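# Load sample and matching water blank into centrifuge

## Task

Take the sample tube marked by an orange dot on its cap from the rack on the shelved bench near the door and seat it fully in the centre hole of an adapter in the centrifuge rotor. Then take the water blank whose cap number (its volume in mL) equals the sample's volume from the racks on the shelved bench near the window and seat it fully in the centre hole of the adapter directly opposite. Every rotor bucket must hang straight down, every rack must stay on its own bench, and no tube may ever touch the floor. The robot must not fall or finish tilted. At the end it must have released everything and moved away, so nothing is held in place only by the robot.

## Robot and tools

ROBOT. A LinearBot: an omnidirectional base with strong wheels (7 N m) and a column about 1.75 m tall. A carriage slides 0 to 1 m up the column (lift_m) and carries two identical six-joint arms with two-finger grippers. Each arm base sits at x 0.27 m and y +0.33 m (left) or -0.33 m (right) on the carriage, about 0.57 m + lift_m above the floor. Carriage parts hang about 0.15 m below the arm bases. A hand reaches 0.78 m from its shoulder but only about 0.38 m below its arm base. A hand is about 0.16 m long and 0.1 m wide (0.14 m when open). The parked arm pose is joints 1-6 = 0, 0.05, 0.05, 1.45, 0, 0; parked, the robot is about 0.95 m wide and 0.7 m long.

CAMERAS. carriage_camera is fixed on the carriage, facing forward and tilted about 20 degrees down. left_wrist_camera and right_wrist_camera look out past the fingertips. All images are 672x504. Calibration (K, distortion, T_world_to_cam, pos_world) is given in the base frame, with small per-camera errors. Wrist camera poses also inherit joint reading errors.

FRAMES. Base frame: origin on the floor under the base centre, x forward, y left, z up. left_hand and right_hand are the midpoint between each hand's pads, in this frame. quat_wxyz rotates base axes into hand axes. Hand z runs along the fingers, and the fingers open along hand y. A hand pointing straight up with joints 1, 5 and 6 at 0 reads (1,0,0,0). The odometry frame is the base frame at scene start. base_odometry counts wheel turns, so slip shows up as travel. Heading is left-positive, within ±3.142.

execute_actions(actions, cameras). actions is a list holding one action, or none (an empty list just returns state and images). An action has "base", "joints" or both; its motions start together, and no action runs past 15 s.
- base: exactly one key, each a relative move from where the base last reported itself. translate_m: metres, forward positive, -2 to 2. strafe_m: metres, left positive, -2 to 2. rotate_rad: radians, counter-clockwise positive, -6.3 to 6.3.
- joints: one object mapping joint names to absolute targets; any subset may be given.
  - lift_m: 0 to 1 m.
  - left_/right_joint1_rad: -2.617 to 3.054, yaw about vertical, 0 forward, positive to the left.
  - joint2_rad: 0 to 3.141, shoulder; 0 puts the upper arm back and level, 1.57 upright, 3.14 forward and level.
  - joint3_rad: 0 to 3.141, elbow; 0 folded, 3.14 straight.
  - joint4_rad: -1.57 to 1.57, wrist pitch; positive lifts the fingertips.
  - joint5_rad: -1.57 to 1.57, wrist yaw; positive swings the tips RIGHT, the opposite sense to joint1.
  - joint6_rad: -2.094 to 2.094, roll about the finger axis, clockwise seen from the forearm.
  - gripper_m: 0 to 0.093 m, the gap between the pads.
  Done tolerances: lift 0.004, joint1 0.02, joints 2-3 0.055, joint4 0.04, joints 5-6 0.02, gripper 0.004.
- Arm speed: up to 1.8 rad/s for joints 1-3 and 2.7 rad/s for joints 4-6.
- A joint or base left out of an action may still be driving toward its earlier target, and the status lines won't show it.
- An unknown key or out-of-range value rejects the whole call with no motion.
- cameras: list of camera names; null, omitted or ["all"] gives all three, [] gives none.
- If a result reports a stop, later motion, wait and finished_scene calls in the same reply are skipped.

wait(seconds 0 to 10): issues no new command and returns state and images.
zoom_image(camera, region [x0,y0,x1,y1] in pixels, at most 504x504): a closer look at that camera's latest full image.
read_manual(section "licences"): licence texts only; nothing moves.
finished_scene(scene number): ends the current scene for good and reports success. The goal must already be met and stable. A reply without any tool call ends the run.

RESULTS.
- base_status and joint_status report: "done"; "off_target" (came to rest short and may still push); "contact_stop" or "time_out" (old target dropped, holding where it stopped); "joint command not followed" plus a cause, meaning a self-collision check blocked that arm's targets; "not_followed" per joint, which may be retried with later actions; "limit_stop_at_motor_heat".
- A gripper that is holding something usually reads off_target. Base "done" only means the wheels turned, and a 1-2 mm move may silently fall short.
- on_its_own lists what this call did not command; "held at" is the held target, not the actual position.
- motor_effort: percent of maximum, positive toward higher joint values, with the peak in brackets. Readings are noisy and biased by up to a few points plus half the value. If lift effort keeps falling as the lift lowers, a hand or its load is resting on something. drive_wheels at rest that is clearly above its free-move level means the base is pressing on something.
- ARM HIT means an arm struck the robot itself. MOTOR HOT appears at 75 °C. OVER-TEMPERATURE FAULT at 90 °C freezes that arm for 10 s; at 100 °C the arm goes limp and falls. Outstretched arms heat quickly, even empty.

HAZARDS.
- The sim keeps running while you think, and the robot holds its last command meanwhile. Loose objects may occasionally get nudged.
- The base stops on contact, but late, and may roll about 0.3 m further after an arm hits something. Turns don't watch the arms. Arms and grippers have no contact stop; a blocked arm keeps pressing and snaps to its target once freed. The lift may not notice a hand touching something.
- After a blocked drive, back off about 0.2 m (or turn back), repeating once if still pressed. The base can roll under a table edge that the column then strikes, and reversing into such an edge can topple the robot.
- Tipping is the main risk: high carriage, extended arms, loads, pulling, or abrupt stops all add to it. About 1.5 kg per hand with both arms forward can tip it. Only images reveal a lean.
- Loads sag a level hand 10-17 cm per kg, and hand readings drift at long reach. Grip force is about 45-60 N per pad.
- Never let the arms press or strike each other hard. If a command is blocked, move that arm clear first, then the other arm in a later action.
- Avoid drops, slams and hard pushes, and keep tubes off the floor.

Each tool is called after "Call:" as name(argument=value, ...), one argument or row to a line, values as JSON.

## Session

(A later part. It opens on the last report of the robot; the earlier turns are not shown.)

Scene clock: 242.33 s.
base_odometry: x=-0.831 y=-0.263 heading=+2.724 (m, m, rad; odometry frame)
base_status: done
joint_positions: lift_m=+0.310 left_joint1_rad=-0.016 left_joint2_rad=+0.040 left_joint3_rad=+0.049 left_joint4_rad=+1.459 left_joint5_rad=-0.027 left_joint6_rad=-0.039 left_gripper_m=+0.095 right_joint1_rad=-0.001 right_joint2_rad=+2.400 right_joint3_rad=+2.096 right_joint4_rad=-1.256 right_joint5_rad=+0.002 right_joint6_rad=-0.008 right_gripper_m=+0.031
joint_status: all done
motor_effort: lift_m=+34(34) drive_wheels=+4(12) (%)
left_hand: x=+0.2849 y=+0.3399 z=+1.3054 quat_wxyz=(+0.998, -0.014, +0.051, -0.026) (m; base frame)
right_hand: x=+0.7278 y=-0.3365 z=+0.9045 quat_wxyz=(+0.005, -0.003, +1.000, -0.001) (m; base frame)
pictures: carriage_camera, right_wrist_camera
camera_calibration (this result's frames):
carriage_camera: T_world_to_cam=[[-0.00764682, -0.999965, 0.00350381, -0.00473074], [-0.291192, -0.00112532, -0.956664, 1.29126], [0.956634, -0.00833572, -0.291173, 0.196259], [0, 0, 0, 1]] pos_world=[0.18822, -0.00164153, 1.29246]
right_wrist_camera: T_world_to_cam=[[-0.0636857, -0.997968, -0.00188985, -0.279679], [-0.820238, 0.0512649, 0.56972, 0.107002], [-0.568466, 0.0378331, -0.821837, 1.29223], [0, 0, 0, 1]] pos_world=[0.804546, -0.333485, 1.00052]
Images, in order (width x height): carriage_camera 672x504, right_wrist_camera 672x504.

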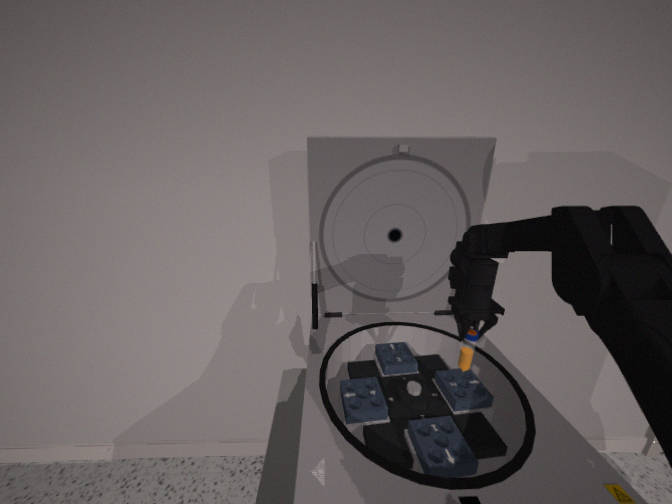

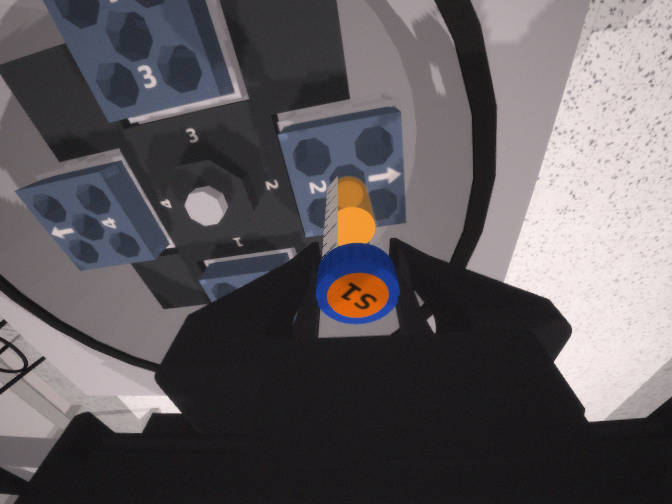

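Call:
execute_actions(
  actions=[
    {"joints":{"lift_m":0.275}},
  ],
  cameras=["carriage_camera","right_wrist_camera"],
)

Call:
zoom_image(
  camera="carriage_camera",
  region=[410, 310, 520, 420],
)

Scene clock: 251.53 s.
base_odometry: x=-0.831 y=-0.263 heading=+2.724 (m, m, rad; odometry frame)
base_status: not commanded
joint_positions: lift_m=+0.275 left_joint1_rad=-0.016 left_joint2_rad=+0.040 left_joint3_rad=+0.049 left_joint4_rad=+1.459 left_joint5_rad=-0.027 left_joint6_rad=-0.039 left_gripper_m=+0.095 right_joint1_rad=-0.001 right_joint2_rad=+2.403 right_joint3_rad=+2.096 right_joint4_rad=-1.255 right_joint5_rad=+0.002 right_joint6_rad=-0.008 right_gripper_m=+0.031
joint_status: all done
motor_effort: lift_m=+34(36) drive_wheels=+3(4) (%)
left_hand: x=+0.2849 y=+0.3399 z=+1.2704 quat_wxyz=(+0.998, -0.014, +0.051, -0.026) (m; base frame)
right_hand: x=+0.7279 y=-0.3365 z=+0.8682 quat_wxyz=(+0.005, -0.003, +1.000, -0.001) (m; base frame)
pictures: carriage_camera, right_wrist_camera
camera_calibration (this result's frames):
carriage_camera: T_world_to_cam=[[-0.00764682, -0.999965, 0.00350381, -0.00460804], [-0.291192, -0.00112532, -0.956664, 1.25776], [0.956634, -0.00833572, -0.291173, 0.186063], [0, 0, 0, 1]] pos_world=[0.18822, -0.00164153, 1.25745]
right_wrist_camera: T_world_to_cam=[[-0.0636878, -0.997968, -0.00181844, -0.279798], [-0.819586, 0.051264, 0.570659, 0.126467], [-0.569406, 0.0378343, -0.821185, 1.26268], [0, 0, 0, 1]] pos_world=[0.804806, -0.333485, 0.964214]
Images, in order (width x height): carriage_camera 672x504, right_wrist_camera 672x504.

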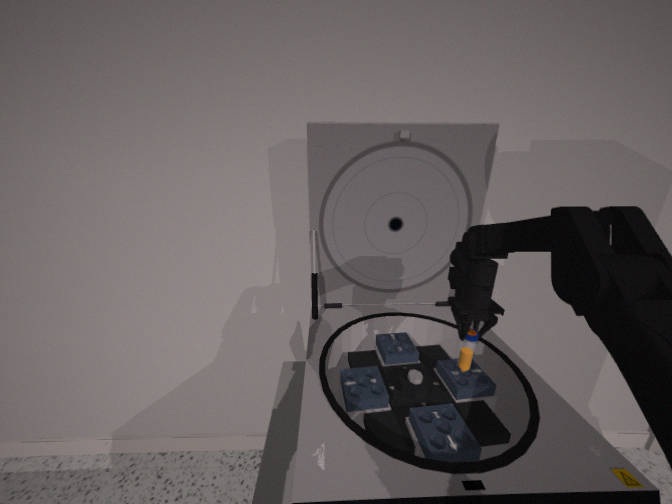

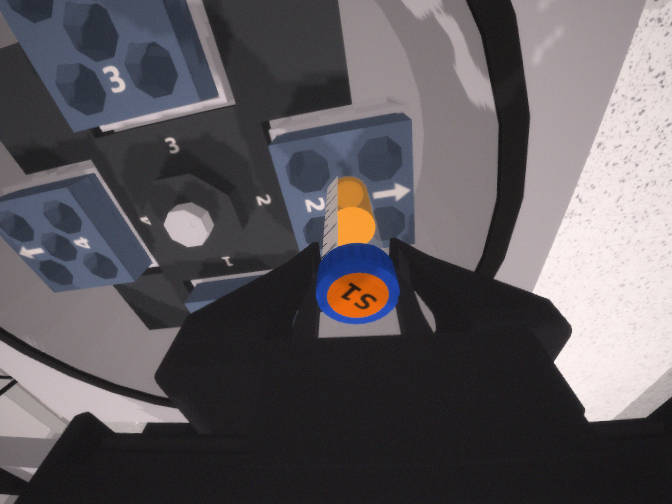

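Region (410, 310, 520, 420) of carriage_camera's 672x504 image, scaled by 4.582, with more detail than that image has.

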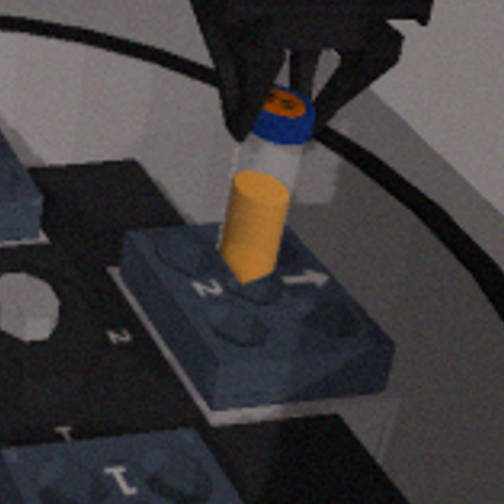

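Call:
execute_actions(
  actions=[
    {"base":{"strafe_m":-0.003},"joints":{"lift_m":0.25}},
  ],
  cameras=["carriage_camera","right_wrist_camera"],
)

Call:
zoom_image(
  camera="carriage_camera",
  region=[410, 310, 520, 420],
)

Scene clock: 259.50 s.
base_odometry: x=-0.830 y=-0.260 heading=+2.724 (m, m, rad; odometry frame)
base_status: done
joint_positions: lift_m=+0.250 left_joint1_rad=-0.016 left_joint2_rad=+0.040 left_joint3_rad=+0.049 left_joint4_rad=+1.459 left_joint5_rad=-0.027 left_joint6_rad=-0.039 left_gripper_m=+0.095 right_joint1_rad=-0.001 right_joint2_rad=+2.403 right_joint3_rad=+2.096 right_joint4_rad=-1.260 right_joint5_rad=-0.002 right_joint6_rad=-0.007 right_gripper_m=+0.031
joint_status: all done
motor_effort: lift_m=+35(35) drive_wheels=+4(14) (%)
left_hand: x=+0.2849 y=+0.3399 z=+1.2454 quat_wxyz=(+0.998, -0.014, +0.051, -0.026) (m; base frame)
right_hand: x=+0.7267 y=-0.3355 z=+0.8432 quat_wxyz=(+0.002, -0.003, +1.000, +0.001) (m; base frame)
pictures: carriage_camera, right_wrist_camera
camera_calibration (this result's frames):
carriage_camera: T_world_to_cam=[[-0.00764682, -0.999965, 0.00350381, -0.00452039], [-0.291192, -0.00112532, -0.956664, 1.23383], [0.956634, -0.00833572, -0.291173, 0.178779], [0, 0, 0, 1]] pos_world=[0.18822, -0.00164153, 1.23243]
right_wrist_camera: T_world_to_cam=[[-0.0632986, -0.99798, -0.00531785, -0.276245], [-0.816767, 0.0487414, 0.574904, 0.133221], [-0.573484, 0.0407341, -0.818203, 1.24282], [0, 0, 0, 1]] pos_world=[0.804061, -0.332806, 0.93882]
Images, in order (width x height): carriage_camera 672x504, right_wrist_camera 672x504.

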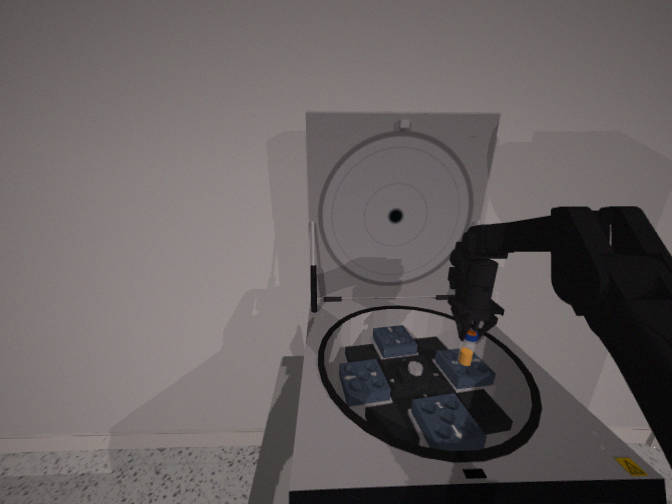

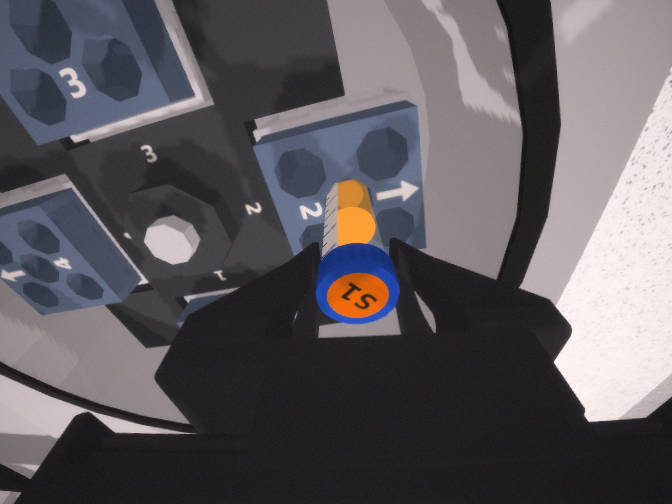

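Region (410, 310, 520, 420) of carriage_camera's 672x504 image, scaled by 4.582, with more detail than that image has.

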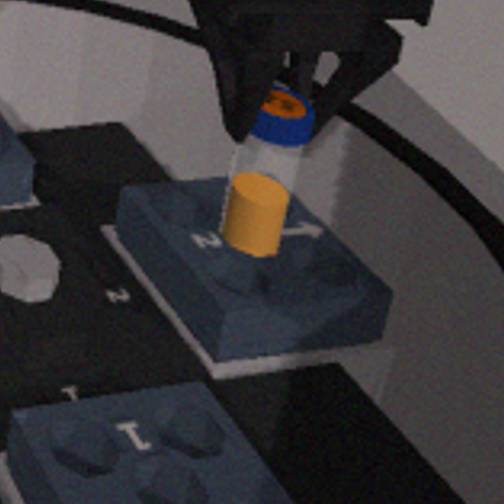

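Call:
execute_actions(
  actions=[
    {"joints":{"lift_m":0.205}},
  ],
  cameras=["carriage_camera","right_wrist_camera"],
)

Call:
zoom_image(
  camera="carriage_camera",
  region=[410, 290, 520, 400],
)

Scene clock: 265.63 s.
base_odometry: x=-0.830 y=-0.260 heading=+2.724 (m, m, rad; odometry frame)
base_status: not commanded
joint_positions: lift_m=+0.205 left_joint1_rad=-0.016 left_joint2_rad=+0.040 left_joint3_rad=+0.049 left_joint4_rad=+1.459 left_joint5_rad=-0.027 left_joint6_rad=-0.039 left_gripper_m=+0.095 right_joint1_rad=-0.001 right_joint2_rad=+2.402 right_joint3_rad=+2.096 right_joint4_rad=-1.256 right_joint5_rad=-0.005 right_joint6_rad=-0.007 right_gripper_m=+0.031
joint_status: all done
motor_effort: lift_m=+35(34) drive_wheels=+4(4) (%)
left_hand: x=+0.2849 y=+0.3399 z=+1.2004 quat_wxyz=(+0.998, -0.014, +0.051, -0.026) (m; base frame)
right_hand: x=+0.7278 y=-0.3350 z=+0.7987 quat_wxyz=(+0.005, -0.003, +1.000, +0.002) (m; base frame)
pictures: carriage_camera, right_wrist_camera
camera_calibration (this result's frames):
carriage_camera: T_world_to_cam=[[-0.00764682, -0.999965, 0.00350381, -0.00436269], [-0.291192, -0.00112532, -0.956664, 1.19077], [0.956634, -0.00833572, -0.291173, 0.165673], [0, 0, 0, 1]] pos_world=[0.18822, -0.00164153, 1.18742]
right_wrist_camera: T_world_to_cam=[[-0.0632466, -0.997963, -0.00829396, -0.273614], [-0.819611, 0.047198, 0.570974, 0.164312], [-0.569419, 0.04291, -0.820926, 1.20694], [0, 0, 0, 1]] pos_world=[0.804621, -0.332601, 0.894721]
Images, in order (width x height): carriage_camera 672x504, right_wrist_camera 672x504.

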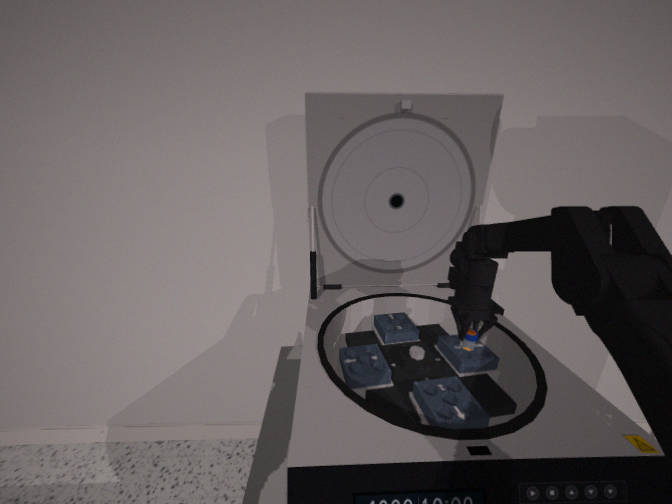

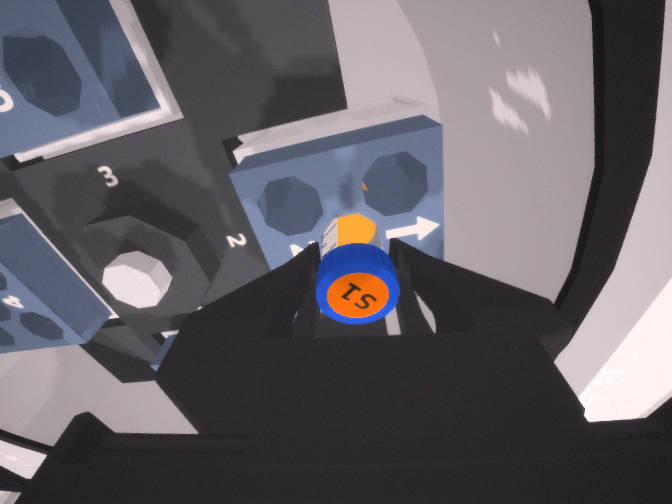

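Region (410, 290, 520, 400) of carriage_camera's 672x504 image, scaled by 4.582, with more detail than that image has.

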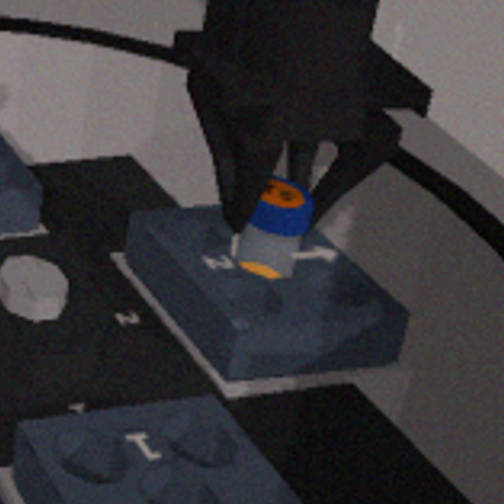

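Call:
execute_actions(
  actions=[
    {"joints":{"lift_m":0.185}},
  ],
  cameras=["carriage_camera","right_wrist_camera"],
)

Call:
zoom_image(
  camera="carriage_camera",
  region=[410, 290, 520, 400],
)

Scene clock: 271.47 s.
base_odometry: x=-0.830 y=-0.260 heading=+2.724 (m, m, rad; odometry frame)
base_status: not commanded
joint_positions: lift_m=+0.185 left_joint1_rad=-0.016 left_joint2_rad=+0.040 left_joint3_rad=+0.049 left_joint4_rad=+1.459 left_joint5_rad=-0.027 left_joint6_rad=-0.039 left_gripper_m=+0.095 right_joint1_rad=-0.001 right_joint2_rad=+2.389 right_joint3_rad=+2.105 right_joint4_rad=-1.260 right_joint5_rad=-0.009 right_joint6_rad=-0.007 right_gripper_m=+0.031
joint_status: all done
motor_effort: lift_m=+33(36) drive_wheels=+4(4) (%)
left_hand: x=+0.2849 y=+0.3399 z=+1.1805 quat_wxyz=(+0.998, -0.014, +0.051, -0.026) (m; base frame)
right_hand: x=+0.7300 y=-0.3344 z=+0.7866 quat_wxyz=(+0.013, -0.003, +1.000, +0.004) (m; base frame)
pictures: carriage_camera, right_wrist_camera
camera_calibration (this result's frames):
carriage_camera: T_world_to_cam=[[-0.00764682, -0.999965, 0.00350381, -0.00429301], [-0.291192, -0.00112532, -0.956664, 1.17175], [0.956634, -0.00833572, -0.291173, 0.159883], [0, 0, 0, 1]] pos_world=[0.18822, -0.00164153, 1.16754]
right_wrist_camera: T_world_to_cam=[[-0.062994, -0.997927, -0.013175, -0.269251], [-0.829297, 0.0449956, 0.556994, 0.190359], [-0.555247, 0.0460133, -0.830412, 1.19643], [0, 0, 0, 1]] pos_world=[0.805216, -0.33231, 0.883953]
Images, in order (width x height): carriage_camera 672x504, right_wrist_camera 672x504.

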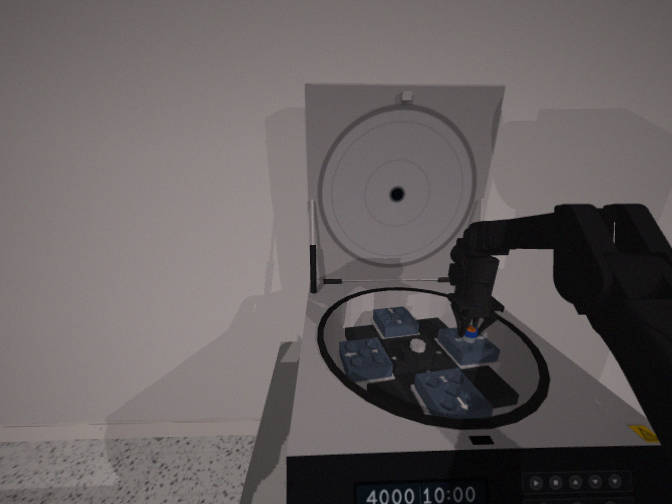

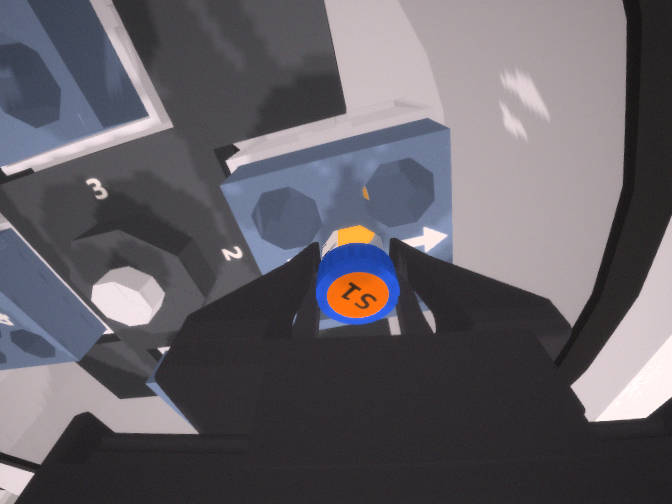

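Region (410, 290, 520, 400) of carriage_camera's 672x504 image, scaled by 4.582, with more detail than that image has.

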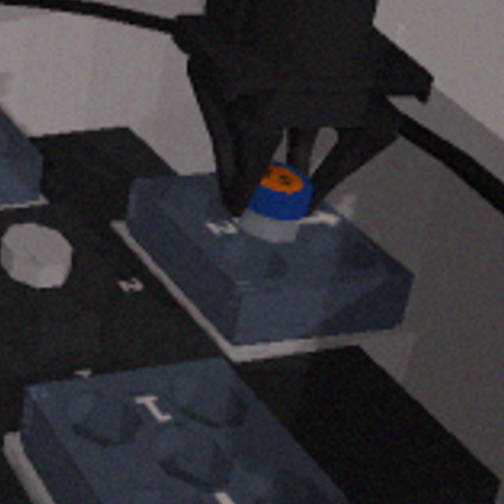

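Call:
execute_actions(
  actions=[
    {"joints":{"lift_m":0.193}},
  ],
  cameras=[],
)

Call:
execute_actions(
  actions=[
    {"joints":{"right_gripper_m":0.052}},
  ],
  cameras=[],
)

Call:
execute_actions(
  actions=[
    {"joints":{"lift_m":0.3}},
  ],
  cameras=["carriage_camera","right_wrist_camera"],
)

Call:
zoom_image(
  camera="carriage_camera",
  region=[330, 300, 520, 490],
)

Scene clock: 281.60 s.
base_odometry: x=-0.830 y=-0.260 heading=+2.724 (m, m, rad; odometry frame)
base_status: not commanded
joint_positions: lift_m=+0.193 left_joint1_rad=-0.016 left_joint2_rad=+0.040 left_joint3_rad=+0.049 left_joint4_rad=+1.459 left_joint5_rad=-0.027 left_joint6_rad=-0.039 left_gripper_m=+0.095 right_joint1_rad=-0.001 right_joint2_rad=+2.394 right_joint3_rad=+2.105 right_joint4_rad=-1.259 right_joint5_rad=-0.008 right_joint6_rad=-0.007 right_gripper_m=+0.031
joint_status: all done
motor_effort: lift_m=+35(38) drive_wheels=+4(4) (%)
left_hand: x=+0.2849 y=+0.3399 z=+1.1885 quat_wxyz=(+0.998, -0.014, +0.051, -0.026) (m; base frame)
right_hand: x=+0.7298 y=-0.3345 z=+0.7925 quat_wxyz=(+0.011, -0.003, +1.000, +0.004) (m; base frame)
pictures: none
No camera images: the call's "cameras" was empty. Leave "cameras" out to get every camera's image.

Scene clock: 282.13 s.
base_odometry: x=-0.830 y=-0.260 heading=+2.724 (m, m, rad; odometry frame)
base_status: not commanded
joint_positions: lift_m=+0.193 left_joint1_rad=-0.016 left_joint2_rad=+0.040 left_joint3_rad=+0.049 left_joint4_rad=+1.459 left_joint5_rad=-0.027 left_joint6_rad=-0.039 left_gripper_m=+0.095 right_joint1_rad=-0.001 right_joint2_rad=+2.394 right_joint3_rad=+2.105 right_joint4_rad=-1.259 right_joint5_rad=-0.008 right_joint6_rad=-0.007 right_gripper_m=+0.052
joint_status: all done
motor_effort: lift_m=+34(35) drive_wheels=+4(4) (%)
left_hand: x=+0.2849 y=+0.3399 z=+1.1885 quat_wxyz=(+0.998, -0.014, +0.051, -0.026) (m; base frame)
right_hand: x=+0.7298 y=-0.3346 z=+0.7925 quat_wxyz=(+0.011, -0.003, +1.000, +0.004) (m; base frame)
pictures: none
No camera images: the call's "cameras" was empty. Leave "cameras" out to get every camera's image.

Scene clock: 283.10 s.
base_odometry: x=-0.830 y=-0.260 heading=+2.724 (m, m, rad; odometry frame)
base_status: not commanded
joint_positions: lift_m=+0.300 left_joint1_rad=-0.016 left_joint2_rad=+0.040 left_joint3_rad=+0.049 left_joint4_rad=+1.459 left_joint5_rad=-0.027 left_joint6_rad=-0.039 left_gripper_m=+0.095 right_joint1_rad=-0.001 right_joint2_rad=+2.395 right_joint3_rad=+2.105 right_joint4_rad=-1.256 right_joint5_rad=-0.006 right_joint6_rad=-0.007 right_gripper_m=+0.052
joint_status: all done
motor_effort: lift_m=+33(39) drive_wheels=+4(4) (%)
left_hand: x=+0.2849 y=+0.3399 z=+1.2955 quat_wxyz=(+0.998, -0.014, +0.051, -0.026) (m; base frame)
right_hand: x=+0.7306 y=-0.3348 z=+0.8990 quat_wxyz=(+0.013, -0.003, +1.000, +0.003) (m; base frame)
pictures: carriage_camera, right_wrist_camera
camera_calibration (this result's frames):
carriage_camera: T_world_to_cam=[[-0.00764682, -0.999965, 0.00350381, -0.0046958], [-0.291192, -0.00112532, -0.956664, 1.28172], [0.956634, -0.00833572, -0.291173, 0.193355], [0, 0, 0, 1]] pos_world=[0.18822, -0.00164153, 1.28249]
right_wrist_camera: T_world_to_cam=[[-0.0630711, -0.997951, -0.0107962, -0.270216], [-0.828442, 0.0463198, 0.558156, 0.127033], [-0.556512, 0.0441476, -0.829666, 1.28974], [0, 0, 0, 1]] pos_world=[0.805951, -0.332485, 0.99623]
Images, in order (width x height): carriage_camera 672x504, right_wrist_camera 672x504.

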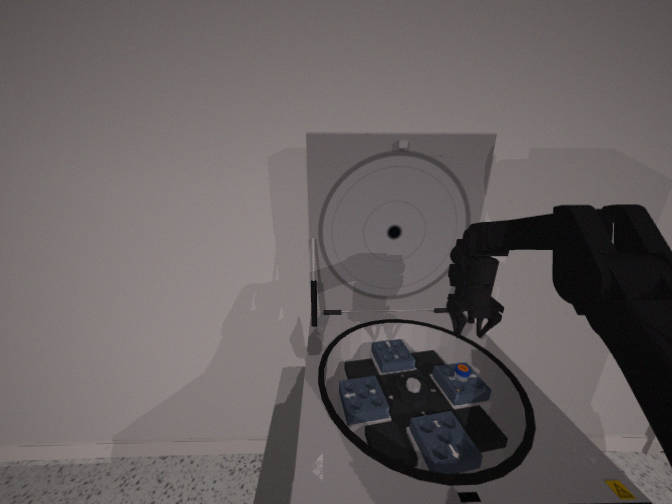

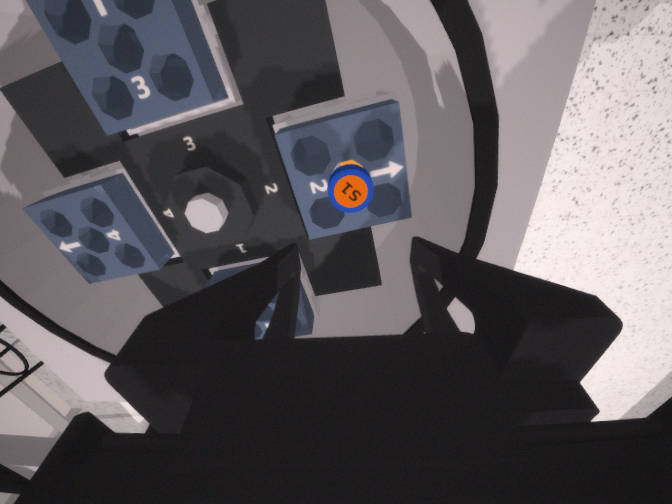

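Region (330, 300, 520, 490) of carriage_camera's 672x504 image, scaled by 2.653, with more detail than that image has.

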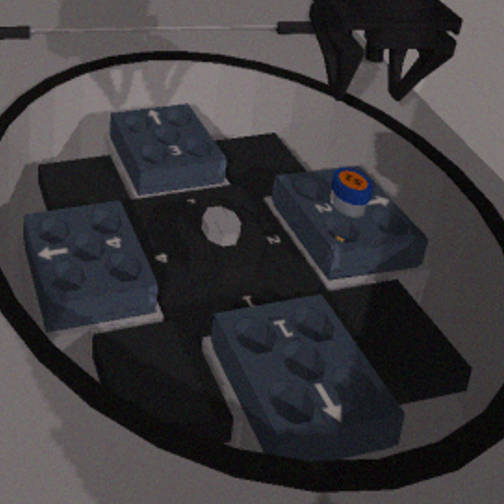

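Call:
execute_actions(
  actions=[
    {"base":{"translate_m":-0.9},"joints":{"lift_m":0.53,"right_joint2_rad":1.9,"right_joint3_rad":1.5,"right_joint4_rad":-1.17}},
  ],
  cameras=[],
)

Call:
execute_actions(
  actions=[
    {"base":{"rotate_rad":1.571}},
  ],
  cameras=[],
)

Call:
execute_actions(
  actions=[
    {"base":{"translate_m":0.6}},
  ],
  cameras=["carriage_camera","right_wrist_camera"],
)

Scene clock: 308.23 s.
base_odometry: x=-0.007 y=-0.625 heading=+2.724 (m, m, rad; odometry frame)
base_status: done
joint_positions: lift_m=+0.530 left_joint1_rad=-0.016 left_joint2_rad=+0.040 left_joint3_rad=+0.049 left_joint4_rad=+1.458 left_joint5_rad=-0.027 left_joint6_rad=-0.039 left_gripper_m=+0.095 right_joint1_rad=-0.001 right_joint2_rad=+1.902 right_joint3_rad=+1.519 right_joint4_rad=-1.170 right_joint5_rad=-0.006 right_joint6_rad=-0.007 right_gripper_m=+0.052
joint_status: all done
motor_effort: lift_m=+34(41) drive_wheels=-1(13) (%)
left_hand: x=+0.2850 y=+0.3399 z=+1.5254 quat_wxyz=(+0.998, -0.014, +0.052, -0.026) (m; base frame)
right_hand: x=+0.6186 y=-0.3348 z=+1.1762 quat_wxyz=(+0.009, -0.003, +1.000, +0.003) (m; base frame)
pictures: none
No camera images: the call's "cameras" was empty. Leave "cameras" out to get every camera's image.

Scene clock: 311.33 s.
base_odometry: x=-0.007 y=-0.625 heading=-1.988 (m, m, rad; odometry frame)
base_status: done
joint_positions: lift_m=+0.530 left_joint1_rad=-0.016 left_joint2_rad=+0.040 left_joint3_rad=+0.049 left_joint4_rad=+1.458 left_joint5_rad=-0.027 left_joint6_rad=-0.039 left_gripper_m=+0.095 right_joint1_rad=-0.001 right_joint2_rad=+1.902 right_joint3_rad=+1.519 right_joint4_rad=-1.169 right_joint5_rad=-0.002 right_joint6_rad=-0.007 right_gripper_m=+0.052
joint_status: not commanded
motor_effort: lift_m=+33(33) drive_wheels=+5(17) (%)
left_hand: x=+0.2850 y=+0.3399 z=+1.5254 quat_wxyz=(+0.998, -0.014, +0.052, -0.026) (m; base frame)
right_hand: x=+0.6191 y=-0.3354 z=+1.1762 quat_wxyz=(+0.010, -0.003, +1.000, +0.001) (m; base frame)
pictures: none
No camera images: the call's "cameras" was empty. Leave "cameras" out to get every camera's image.

Scene clock: 314.70 s.
base_odometry: x=-0.250 y=-1.174 heading=-1.988 (m, m, rad; odometry frame)
base_status: done
joint_positions: lift_m=+0.530 left_joint1_rad=-0.016 left_joint2_rad=+0.040 left_joint3_rad=+0.049 left_joint4_rad=+1.458 left_joint5_rad=-0.027 left_joint6_rad=-0.039 left_gripper_m=+0.095 right_joint1_rad=-0.001 right_joint2_rad=+1.902 right_joint3_rad=+1.519 right_joint4_rad=-1.169 right_joint5_rad=-0.002 right_joint6_rad=-0.007 right_gripper_m=+0.052
joint_status: not commanded
motor_effort: lift_m=+33(33) drive_wheels=-5(20) (%)
left_hand: x=+0.2850 y=+0.3399 z=+1.5254 quat_wxyz=(+0.998, -0.014, +0.052, -0.026) (m; base frame)
right_hand: x=+0.6191 y=-0.3354 z=+1.1762 quat_wxyz=(+0.010, -0.003, +1.000, +0.001) (m; base frame)
pictures: carriage_camera, right_wrist_camera
camera_calibration (this result's frames):
carriage_camera: T_world_to_cam=[[-0.00764682, -0.999965, 0.00350381, -0.00550168], [-0.291192, -0.00112532, -0.956664, 1.50175], [0.956634, -0.00833572, -0.291173, 0.260325], [0, 0, 0, 1]] pos_world=[0.18822, -0.00164153, 1.51249]
right_wrist_camera: T_world_to_cam=[[-0.0632102, -0.997981, -0.00627501, -0.280162], [-0.825445, 0.048746, 0.562375, -0.126055], [-0.560933, 0.0407275, -0.826859, 1.45594], [0, 0, 0, 1]] pos_world=[0.694922, -0.332748, 1.27299]
Images, in order (width x height): carriage_camera 672x504, right_wrist_camera 672x504.

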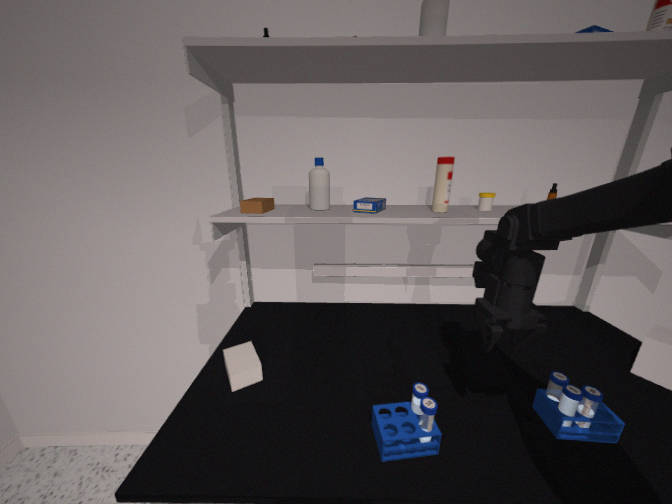

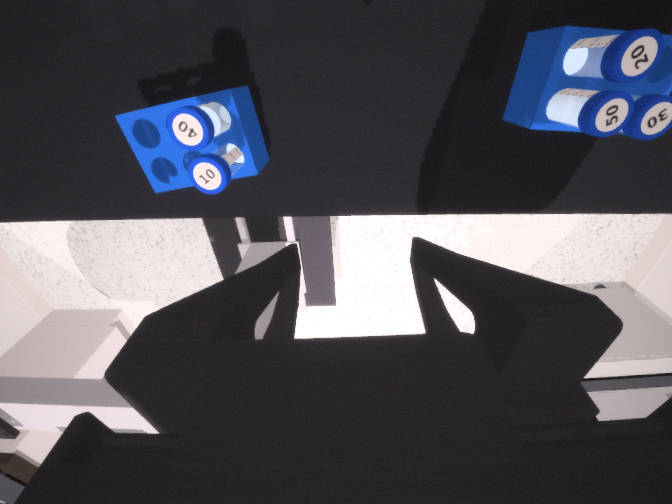

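Call:
execute_actions(
  actions=[
    {"base":{"strafe_m":-0.26},"joints":{"right_joint6_rad":1.72}},
  ],
  cameras=[],
)

Call:
execute_actions(
  actions=[
    {"base":{"translate_m":0.029},"joints":{"lift_m":0.41}},
  ],
  cameras=["right_wrist_camera"],
)

Scene clock: 335.27 s.
base_odometry: x=-0.487 y=-1.069 heading=-1.987 (m, m, rad; odometry frame)
base_status: done
joint_positions: lift_m=+0.530 left_joint1_rad=-0.016 left_joint2_rad=+0.040 left_joint3_rad=+0.049 left_joint4_rad=+1.458 left_joint5_rad=-0.027 left_joint6_rad=-0.039 left_gripper_m=+0.095 right_joint1_rad=+0.000 right_joint2_rad=+1.902 right_joint3_rad=+1.519 right_joint4_rad=-1.169 right_joint5_rad=-0.002 right_joint6_rad=+1.712 right_gripper_m=+0.052
joint_status: all done
motor_effort: lift_m=+33(35) drive_wheels=-1(12) (%)
left_hand: x=+0.2850 y=+0.3399 z=+1.5254 quat_wxyz=(+0.998, -0.014, +0.052, -0.026) (m; base frame)
right_hand: x=+0.6191 y=-0.3354 z=+1.1762 quat_wxyz=(+0.006, +0.755, +0.655, +0.008) (m; base frame)
pictures: none
No camera images: the call's "cameras" was empty. Leave "cameras" out to get every camera's image.

Scene clock: 336.27 s.
base_odometry: x=-0.499 y=-1.095 heading=-1.988 (m, m, rad; odometry frame)
base_status: done
joint_positions: lift_m=+0.410 left_joint1_rad=-0.016 left_joint2_rad=+0.040 left_joint3_rad=+0.049 left_joint4_rad=+1.459 left_joint5_rad=-0.027 left_joint6_rad=-0.039 left_gripper_m=+0.095 right_joint1_rad=+0.000 right_joint2_rad=+1.898 right_joint3_rad=+1.519 right_joint4_rad=-1.169 right_joint5_rad=-0.002 right_joint6_rad=+1.712 right_gripper_m=+0.052
joint_status: all done
motor_effort: lift_m=+35(34) drive_wheels=-4(5) (%)
left_hand: x=+0.2850 y=+0.3399 z=+1.4054 quat_wxyz=(+0.998, -0.014, +0.052, -0.026) (m; base frame)
right_hand: x=+0.6192 y=-0.3354 z=+1.0573 quat_wxyz=(+0.007, +0.755, +0.655, +0.009) (m; base frame)
pictures: right_wrist_camera
camera_calibration (this result's frames):
right_wrist_camera: T_world_to_cam=[[-0.977396, 0.209927, -0.0250564, 0.710148], [0.156202, 0.796908, 0.583557, -0.438372], [0.142472, 0.566452, -0.811685, 1.08241], [0, 0, 0, 1]] pos_world=[0.608356, -0.412873, 1.15219]
Images, in order (width x height): right_wrist_camera 672x504.

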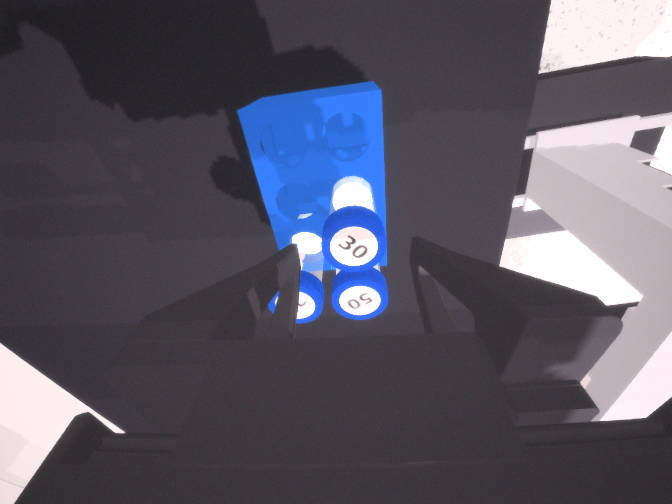

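Call:
execute_actions(
  actions=[
    {"base":{"strafe_m":0.004},"joints":{"lift_m":0.373}},
  ],
  cameras=["right_wrist_camera"],
)

Scene clock: 343.37 s.
base_odometry: x=-0.496 y=-1.097 heading=-1.988 (m, m, rad; odometry frame)
base_status: done
joint_positions: lift_m=+0.373 left_joint1_rad=-0.016 left_joint2_rad=+0.040 left_joint3_rad=+0.049 left_joint4_rad=+1.459 left_joint5_rad=-0.027 left_joint6_rad=-0.039 left_gripper_m=+0.095 right_joint1_rad=+0.000 right_joint2_rad=+1.899 right_joint3_rad=+1.519 right_joint4_rad=-1.169 right_joint5_rad=-0.001 right_joint6_rad=+1.712 right_gripper_m=+0.052
joint_status: all done
motor_effort: lift_m=+34(34) drive_wheels=-3(8) (%)
left_hand: x=+0.2850 y=+0.3398 z=+1.3684 quat_wxyz=(+0.998, -0.014, +0.052, -0.026) (m; base frame)
right_hand: x=+0.6190 y=-0.3353 z=+1.0202 quat_wxyz=(+0.007, +0.755, +0.655, +0.009) (m; base frame)
pictures: right_wrist_camera
camera_calibration (this result's frames):
right_wrist_camera: T_world_to_cam=[[-0.977502, 0.209553, -0.0240178, 0.707889], [0.156572, 0.797189, 0.583074, -0.416402], [0.141332, 0.566196, -0.812064, 1.05331], [0, 0, 0, 1]] pos_world=[0.608294, -0.412768, 1.11515]
Images, in order (width x height): right_wrist_camera 672x504.

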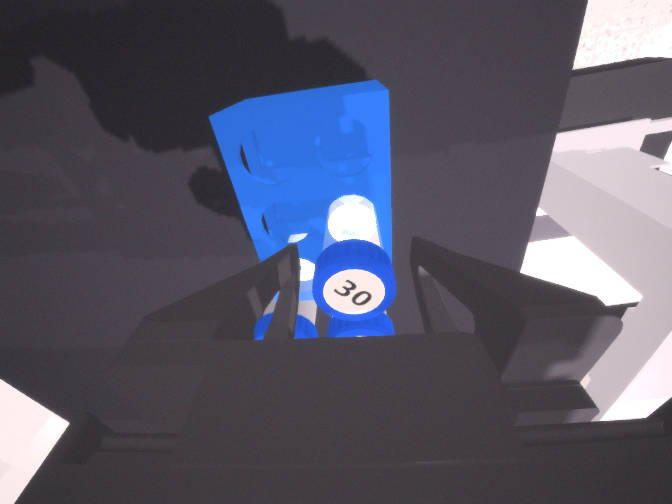

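Call:
execute_actions(
  actions=[
    {"joints":{"right_gripper_m":0.025}},
  ],
  cameras=[],
)

Call:
execute_actions(
  actions=[
    {"joints":{"lift_m":0.52}},
  ],
  cameras=["right_wrist_camera"],
)

Scene clock: 349.17 s.
base_odometry: x=-0.496 y=-1.097 heading=-1.988 (m, m, rad; odometry frame)
base_status: not commanded
joint_positions: lift_m=+0.373 left_joint1_rad=-0.016 left_joint2_rad=+0.040 left_joint3_rad=+0.049 left_joint4_rad=+1.459 left_joint5_rad=-0.027 left_joint6_rad=-0.039 left_gripper_m=+0.095 right_joint1_rad=+0.000 right_joint2_rad=+1.899 right_joint3_rad=+1.519 right_joint4_rad=-1.169 right_joint5_rad=-0.001 right_joint6_rad=+1.712 right_gripper_m=+0.031
joint_status: right_gripper_m off_target (ended at +0.031, target +0.025)
motor_effort: lift_m=+34(35) drive_wheels=-2(2) (%)
left_hand: x=+0.2850 y=+0.3398 z=+1.3684 quat_wxyz=(+0.998, -0.014, +0.052, -0.026) (m; base frame)
right_hand: x=+0.6190 y=-0.3353 z=+1.0202 quat_wxyz=(+0.007, +0.755, +0.655, +0.009) (m; base frame)
pictures: none
No camera images: the call's "cameras" was empty. Leave "cameras" out to get every camera's image.

Scene clock: 350.30 s.
base_odometry: x=-0.496 y=-1.097 heading=-1.988 (m, m, rad; odometry frame)
base_status: not commanded
joint_positions: lift_m=+0.520 left_joint1_rad=-0.016 left_joint2_rad=+0.040 left_joint3_rad=+0.049 left_joint4_rad=+1.459 left_joint5_rad=-0.027 left_joint6_rad=-0.039 left_gripper_m=+0.095 right_joint1_rad=+0.000 right_joint2_rad=+1.900 right_joint3_rad=+1.519 right_joint4_rad=-1.169 right_joint5_rad=-0.001 right_joint6_rad=+1.713 right_gripper_m=+0.031
joint_status: all done
motor_effort: lift_m=+34(42) drive_wheels=+4(3) (%)
left_hand: x=+0.2850 y=+0.3399 z=+1.5154 quat_wxyz=(+0.998, -0.014, +0.052, -0.026) (m; base frame)
right_hand: x=+0.6189 y=-0.3353 z=+1.1668 quat_wxyz=(+0.006, +0.755, +0.655, +0.008) (m; base frame)
pictures: right_wrist_camera
camera_calibration (this result's frames):
right_wrist_camera: T_world_to_cam=[[-0.977449, 0.209926, -0.022897, 0.710161], [0.157543, 0.797124, 0.582901, -0.502317], [0.140618, 0.566148, -0.812221, 1.173], [0, 0, 0, 1]] pos_world=[0.608338, -0.412765, 1.2618]
Images, in order (width x height): right_wrist_camera 672x504.

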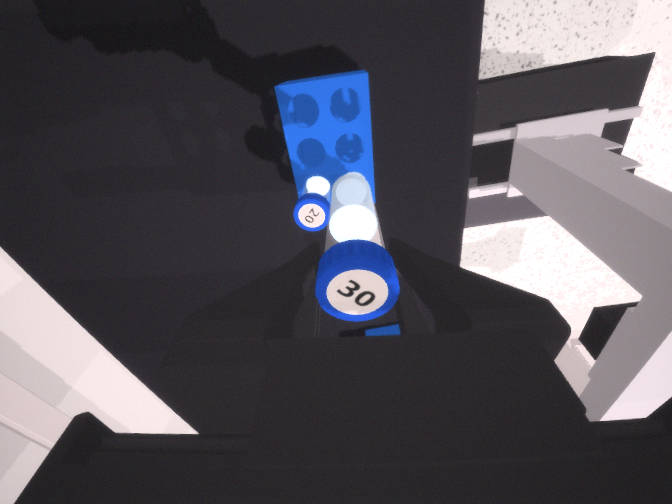

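Call:
execute_actions(
  actions=[
    {"base":{"translate_m":-0.366}},
  ],
  cameras=[],
)

Call:
execute_actions(
  actions=[
    {"base":{"rotate_rad":-1.571}},
  ],
  cameras=[],
)

Call:
execute_actions(
  actions=[
    {"base":{"translate_m":0.594},"joints":{"lift_m":0.36,"right_joint2_rad":2.4,"right_joint3_rad":2.12,"right_joint4_rad":-1.25}},
  ],
  cameras=["carriage_camera","right_wrist_camera"],
)

Scene clock: 373.40 s.
base_odometry: x=-0.348 y=-0.762 heading=-1.988 (m, m, rad; odometry frame)
base_status: done
joint_positions: lift_m=+0.520 left_joint1_rad=-0.016 left_joint2_rad=+0.040 left_joint3_rad=+0.049 left_joint4_rad=+1.459 left_joint5_rad=-0.027 left_joint6_rad=-0.039 left_gripper_m=+0.095 right_joint1_rad=+0.000 right_joint2_rad=+1.900 right_joint3_rad=+1.519 right_joint4_rad=-1.169 right_joint5_rad=-0.001 right_joint6_rad=+1.713 right_gripper_m=+0.031
joint_status: not commanded
motor_effort: lift_m=+33(34) drive_wheels=+0(16) (%)
left_hand: x=+0.2850 y=+0.3399 z=+1.5154 quat_wxyz=(+0.998, -0.014, +0.052, -0.026) (m; base frame)
right_hand: x=+0.6189 y=-0.3353 z=+1.1668 quat_wxyz=(+0.006, +0.755, +0.655, +0.008) (m; base frame)
pictures: none
No camera images: the call's "cameras" was empty. Leave "cameras" out to get every camera's image.

Scene clock: 376.50 s.
base_odometry: x=-0.348 y=-0.762 heading=+2.724 (m, m, rad; odometry frame)
base_status: done
joint_positions: lift_m=+0.520 left_joint1_rad=-0.016 left_joint2_rad=+0.040 left_joint3_rad=+0.049 left_joint4_rad=+1.459 left_joint5_rad=-0.027 left_joint6_rad=-0.039 left_gripper_m=+0.095 right_joint1_rad=+0.000 right_joint2_rad=+1.900 right_joint3_rad=+1.519 right_joint4_rad=-1.168 right_joint5_rad=+0.000 right_joint6_rad=+1.713 right_gripper_m=+0.031
joint_status: not commanded
motor_effort: lift_m=+34(33) drive_wheels=+5(18) (%)
left_hand: x=+0.2850 y=+0.3399 z=+1.5154 quat_wxyz=(+0.998, -0.014, +0.052, -0.026) (m; base frame)
right_hand: x=+0.6192 y=-0.3356 z=+1.1669 quat_wxyz=(+0.007, +0.755, +0.655, +0.008) (m; base frame)
pictures: none
No camera images: the call's "cameras" was empty. Leave "cameras" out to get every camera's image.

Scene clock: 379.87 s.
base_odometry: x=-0.891 y=-0.521 heading=+2.724 (m, m, rad; odometry frame)
base_status: done
joint_positions: lift_m=+0.360 left_joint1_rad=-0.016 left_joint2_rad=+0.040 left_joint3_rad=+0.049 left_joint4_rad=+1.459 left_joint5_rad=-0.027 left_joint6_rad=-0.039 left_gripper_m=+0.095 right_joint1_rad=+0.000 right_joint2_rad=+2.408 right_joint3_rad=+2.097 right_joint4_rad=-1.253 right_joint5_rad=+0.000 right_joint6_rad=+1.713 right_gripper_m=+0.031
joint_status: all done
motor_effort: lift_m=+34(34) drive_wheels=-5(20) (%)
left_hand: x=+0.2850 y=+0.3399 z=+1.3554 quat_wxyz=(+0.998, -0.014, +0.052, -0.026) (m; base frame)
right_hand: x=+0.7281 y=-0.3355 z=+0.9511 quat_wxyz=(+0.002, +0.755, +0.655, +0.002) (m; base frame)
pictures: carriage_camera, right_wrist_camera
camera_calibration (this result's frames):
carriage_camera: T_world_to_cam=[[-0.00764682, -0.999965, 0.00350381, -0.0049058], [-0.291192, -0.00112532, -0.956664, 1.33906], [0.956634, -0.00833572, -0.291173, 0.210807], [0, 0, 0, 1]] pos_world=[0.18822, -0.00164153, 1.34243]
right_wrist_camera: T_world_to_cam=[[-0.977673, 0.209922, -0.00942023, 0.799313], [0.165763, 0.798009, 0.579399, -0.395919], [0.129146, 0.564901, -0.814989, 0.993112], [0, 0, 0, 1]] pos_world=[0.718839, -0.412856, 1.0463]
Images, in order (width x height): carriage_camera 672x504, right_wrist_camera 672x504.

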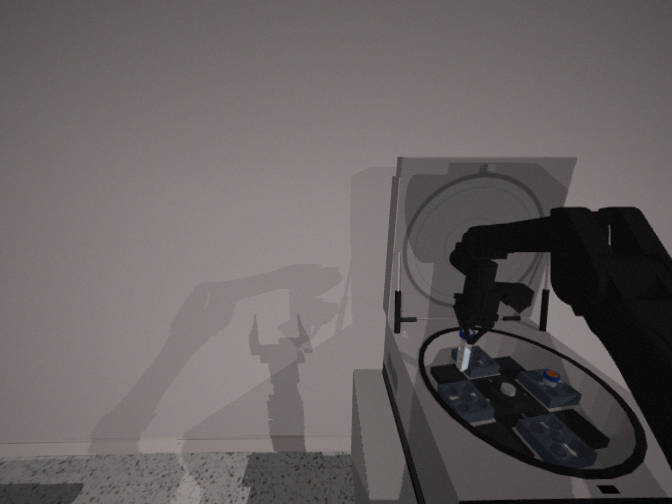

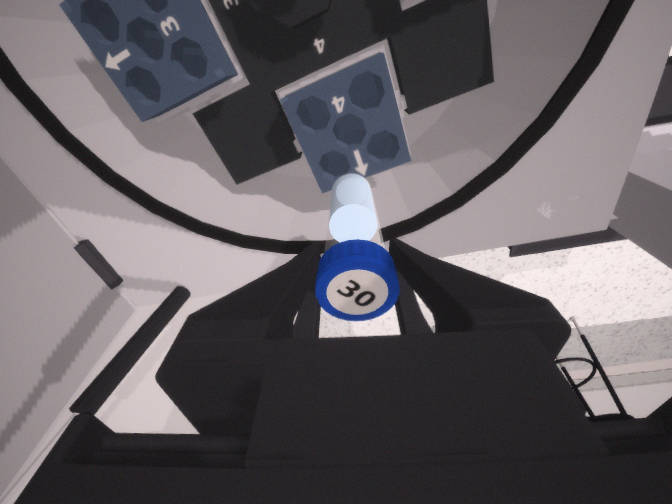

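Call:
execute_actions(
  actions=[
    {"base":{"strafe_m":-0.024},"joints":{"lift_m":0.30}},
  ],
  cameras=[],
)

Call:
execute_actions(
  actions=[
    {"base":{"translate_m":-0.007},"joints":{"lift_m":0.285}},
  ],
  cameras=["carriage_camera","right_wrist_camera"],
)

Call:
zoom_image(
  camera="carriage_camera",
  region=[410, 310, 520, 420],
)

Scene clock: 396.37 s.
base_odometry: x=-0.881 y=-0.499 heading=+2.724 (m, m, rad; odometry frame)
base_status: done
joint_positions: lift_m=+0.300 left_joint1_rad=-0.016 left_joint2_rad=+0.040 left_joint3_rad=+0.049 left_joint4_rad=+1.459 left_joint5_rad=-0.027 left_joint6_rad=-0.039 left_gripper_m=+0.095 right_joint1_rad=-0.001 right_joint2_rad=+2.404 right_joint3_rad=+2.097 right_joint4_rad=-1.252 right_joint5_rad=+0.000 right_joint6_rad=+1.713 right_gripper_m=+0.031
joint_status: all done
motor_effort: lift_m=+34(35) drive_wheels=-2(12) (%)
left_hand: x=+0.2850 y=+0.3399 z=+1.2954 quat_wxyz=(+0.998, -0.014, +0.052, -0.026) (m; base frame)
right_hand: x=+0.7286 y=-0.3359 z=+0.8930 quat_wxyz=(+0.004, +0.756, +0.655, +0.004) (m; base frame)
pictures: none
No camera images: the call's "cameras" was empty. Leave "cameras" out to get every camera's image.

Scene clock: 397.00 s.
base_odometry: x=-0.875 y=-0.502 heading=+2.724 (m, m, rad; odometry frame)
base_status: done
joint_positions: lift_m=+0.285 left_joint1_rad=-0.016 left_joint2_rad=+0.040 left_joint3_rad=+0.049 left_joint4_rad=+1.459 left_joint5_rad=-0.027 left_joint6_rad=-0.039 left_gripper_m=+0.095 right_joint1_rad=-0.001 right_joint2_rad=+2.403 right_joint3_rad=+2.102 right_joint4_rad=-1.251 right_joint5_rad=+0.000 right_joint6_rad=+1.713 right_gripper_m=+0.031
joint_status: all done
motor_effort: lift_m=+35(35) drive_wheels=-2(9) (%)
left_hand: x=+0.2850 y=+0.3399 z=+1.2804 quat_wxyz=(+0.998, -0.014, +0.052, -0.026) (m; base frame)
right_hand: x=+0.7302 y=-0.3359 z=+0.8794 quat_wxyz=(+0.006, +0.756, +0.655, +0.007) (m; base frame)
pictures: carriage_camera, right_wrist_camera
camera_calibration (this result's frames):
carriage_camera: T_world_to_cam=[[-0.00764682, -0.999965, 0.00350381, -0.00464309], [-0.291192, -0.00112532, -0.956664, 1.26733], [0.956634, -0.00833572, -0.291173, 0.188975], [0, 0, 0, 1]] pos_world=[0.18822, -0.00164153, 1.26745]
right_wrist_camera: T_world_to_cam=[[-0.977348, 0.210668, -0.0202347, 0.81026], [0.159952, 0.797886, 0.5812, -0.351843], [0.138585, 0.564798, -0.813509, 0.926425], [0, 0, 0, 1]] pos_world=[0.719795, -0.413208, 0.974542]
Images, in order (width x height): carriage_camera 672x504, right_wrist_camera 672x504.

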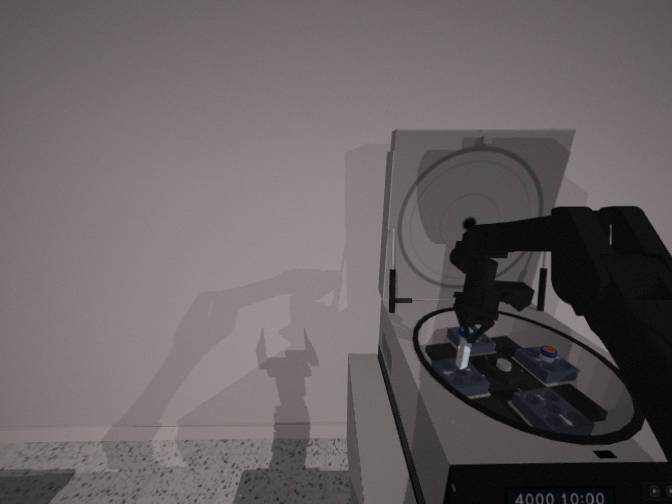

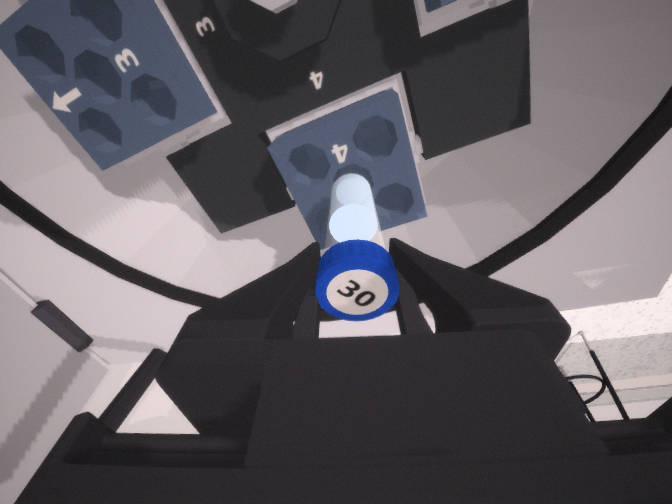

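Region (410, 310, 520, 420) of carriage_camera's 672x504 image, scaled by 4.582, with more detail than that image has.

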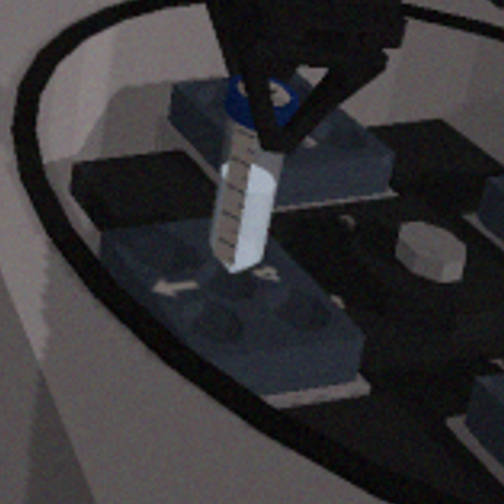

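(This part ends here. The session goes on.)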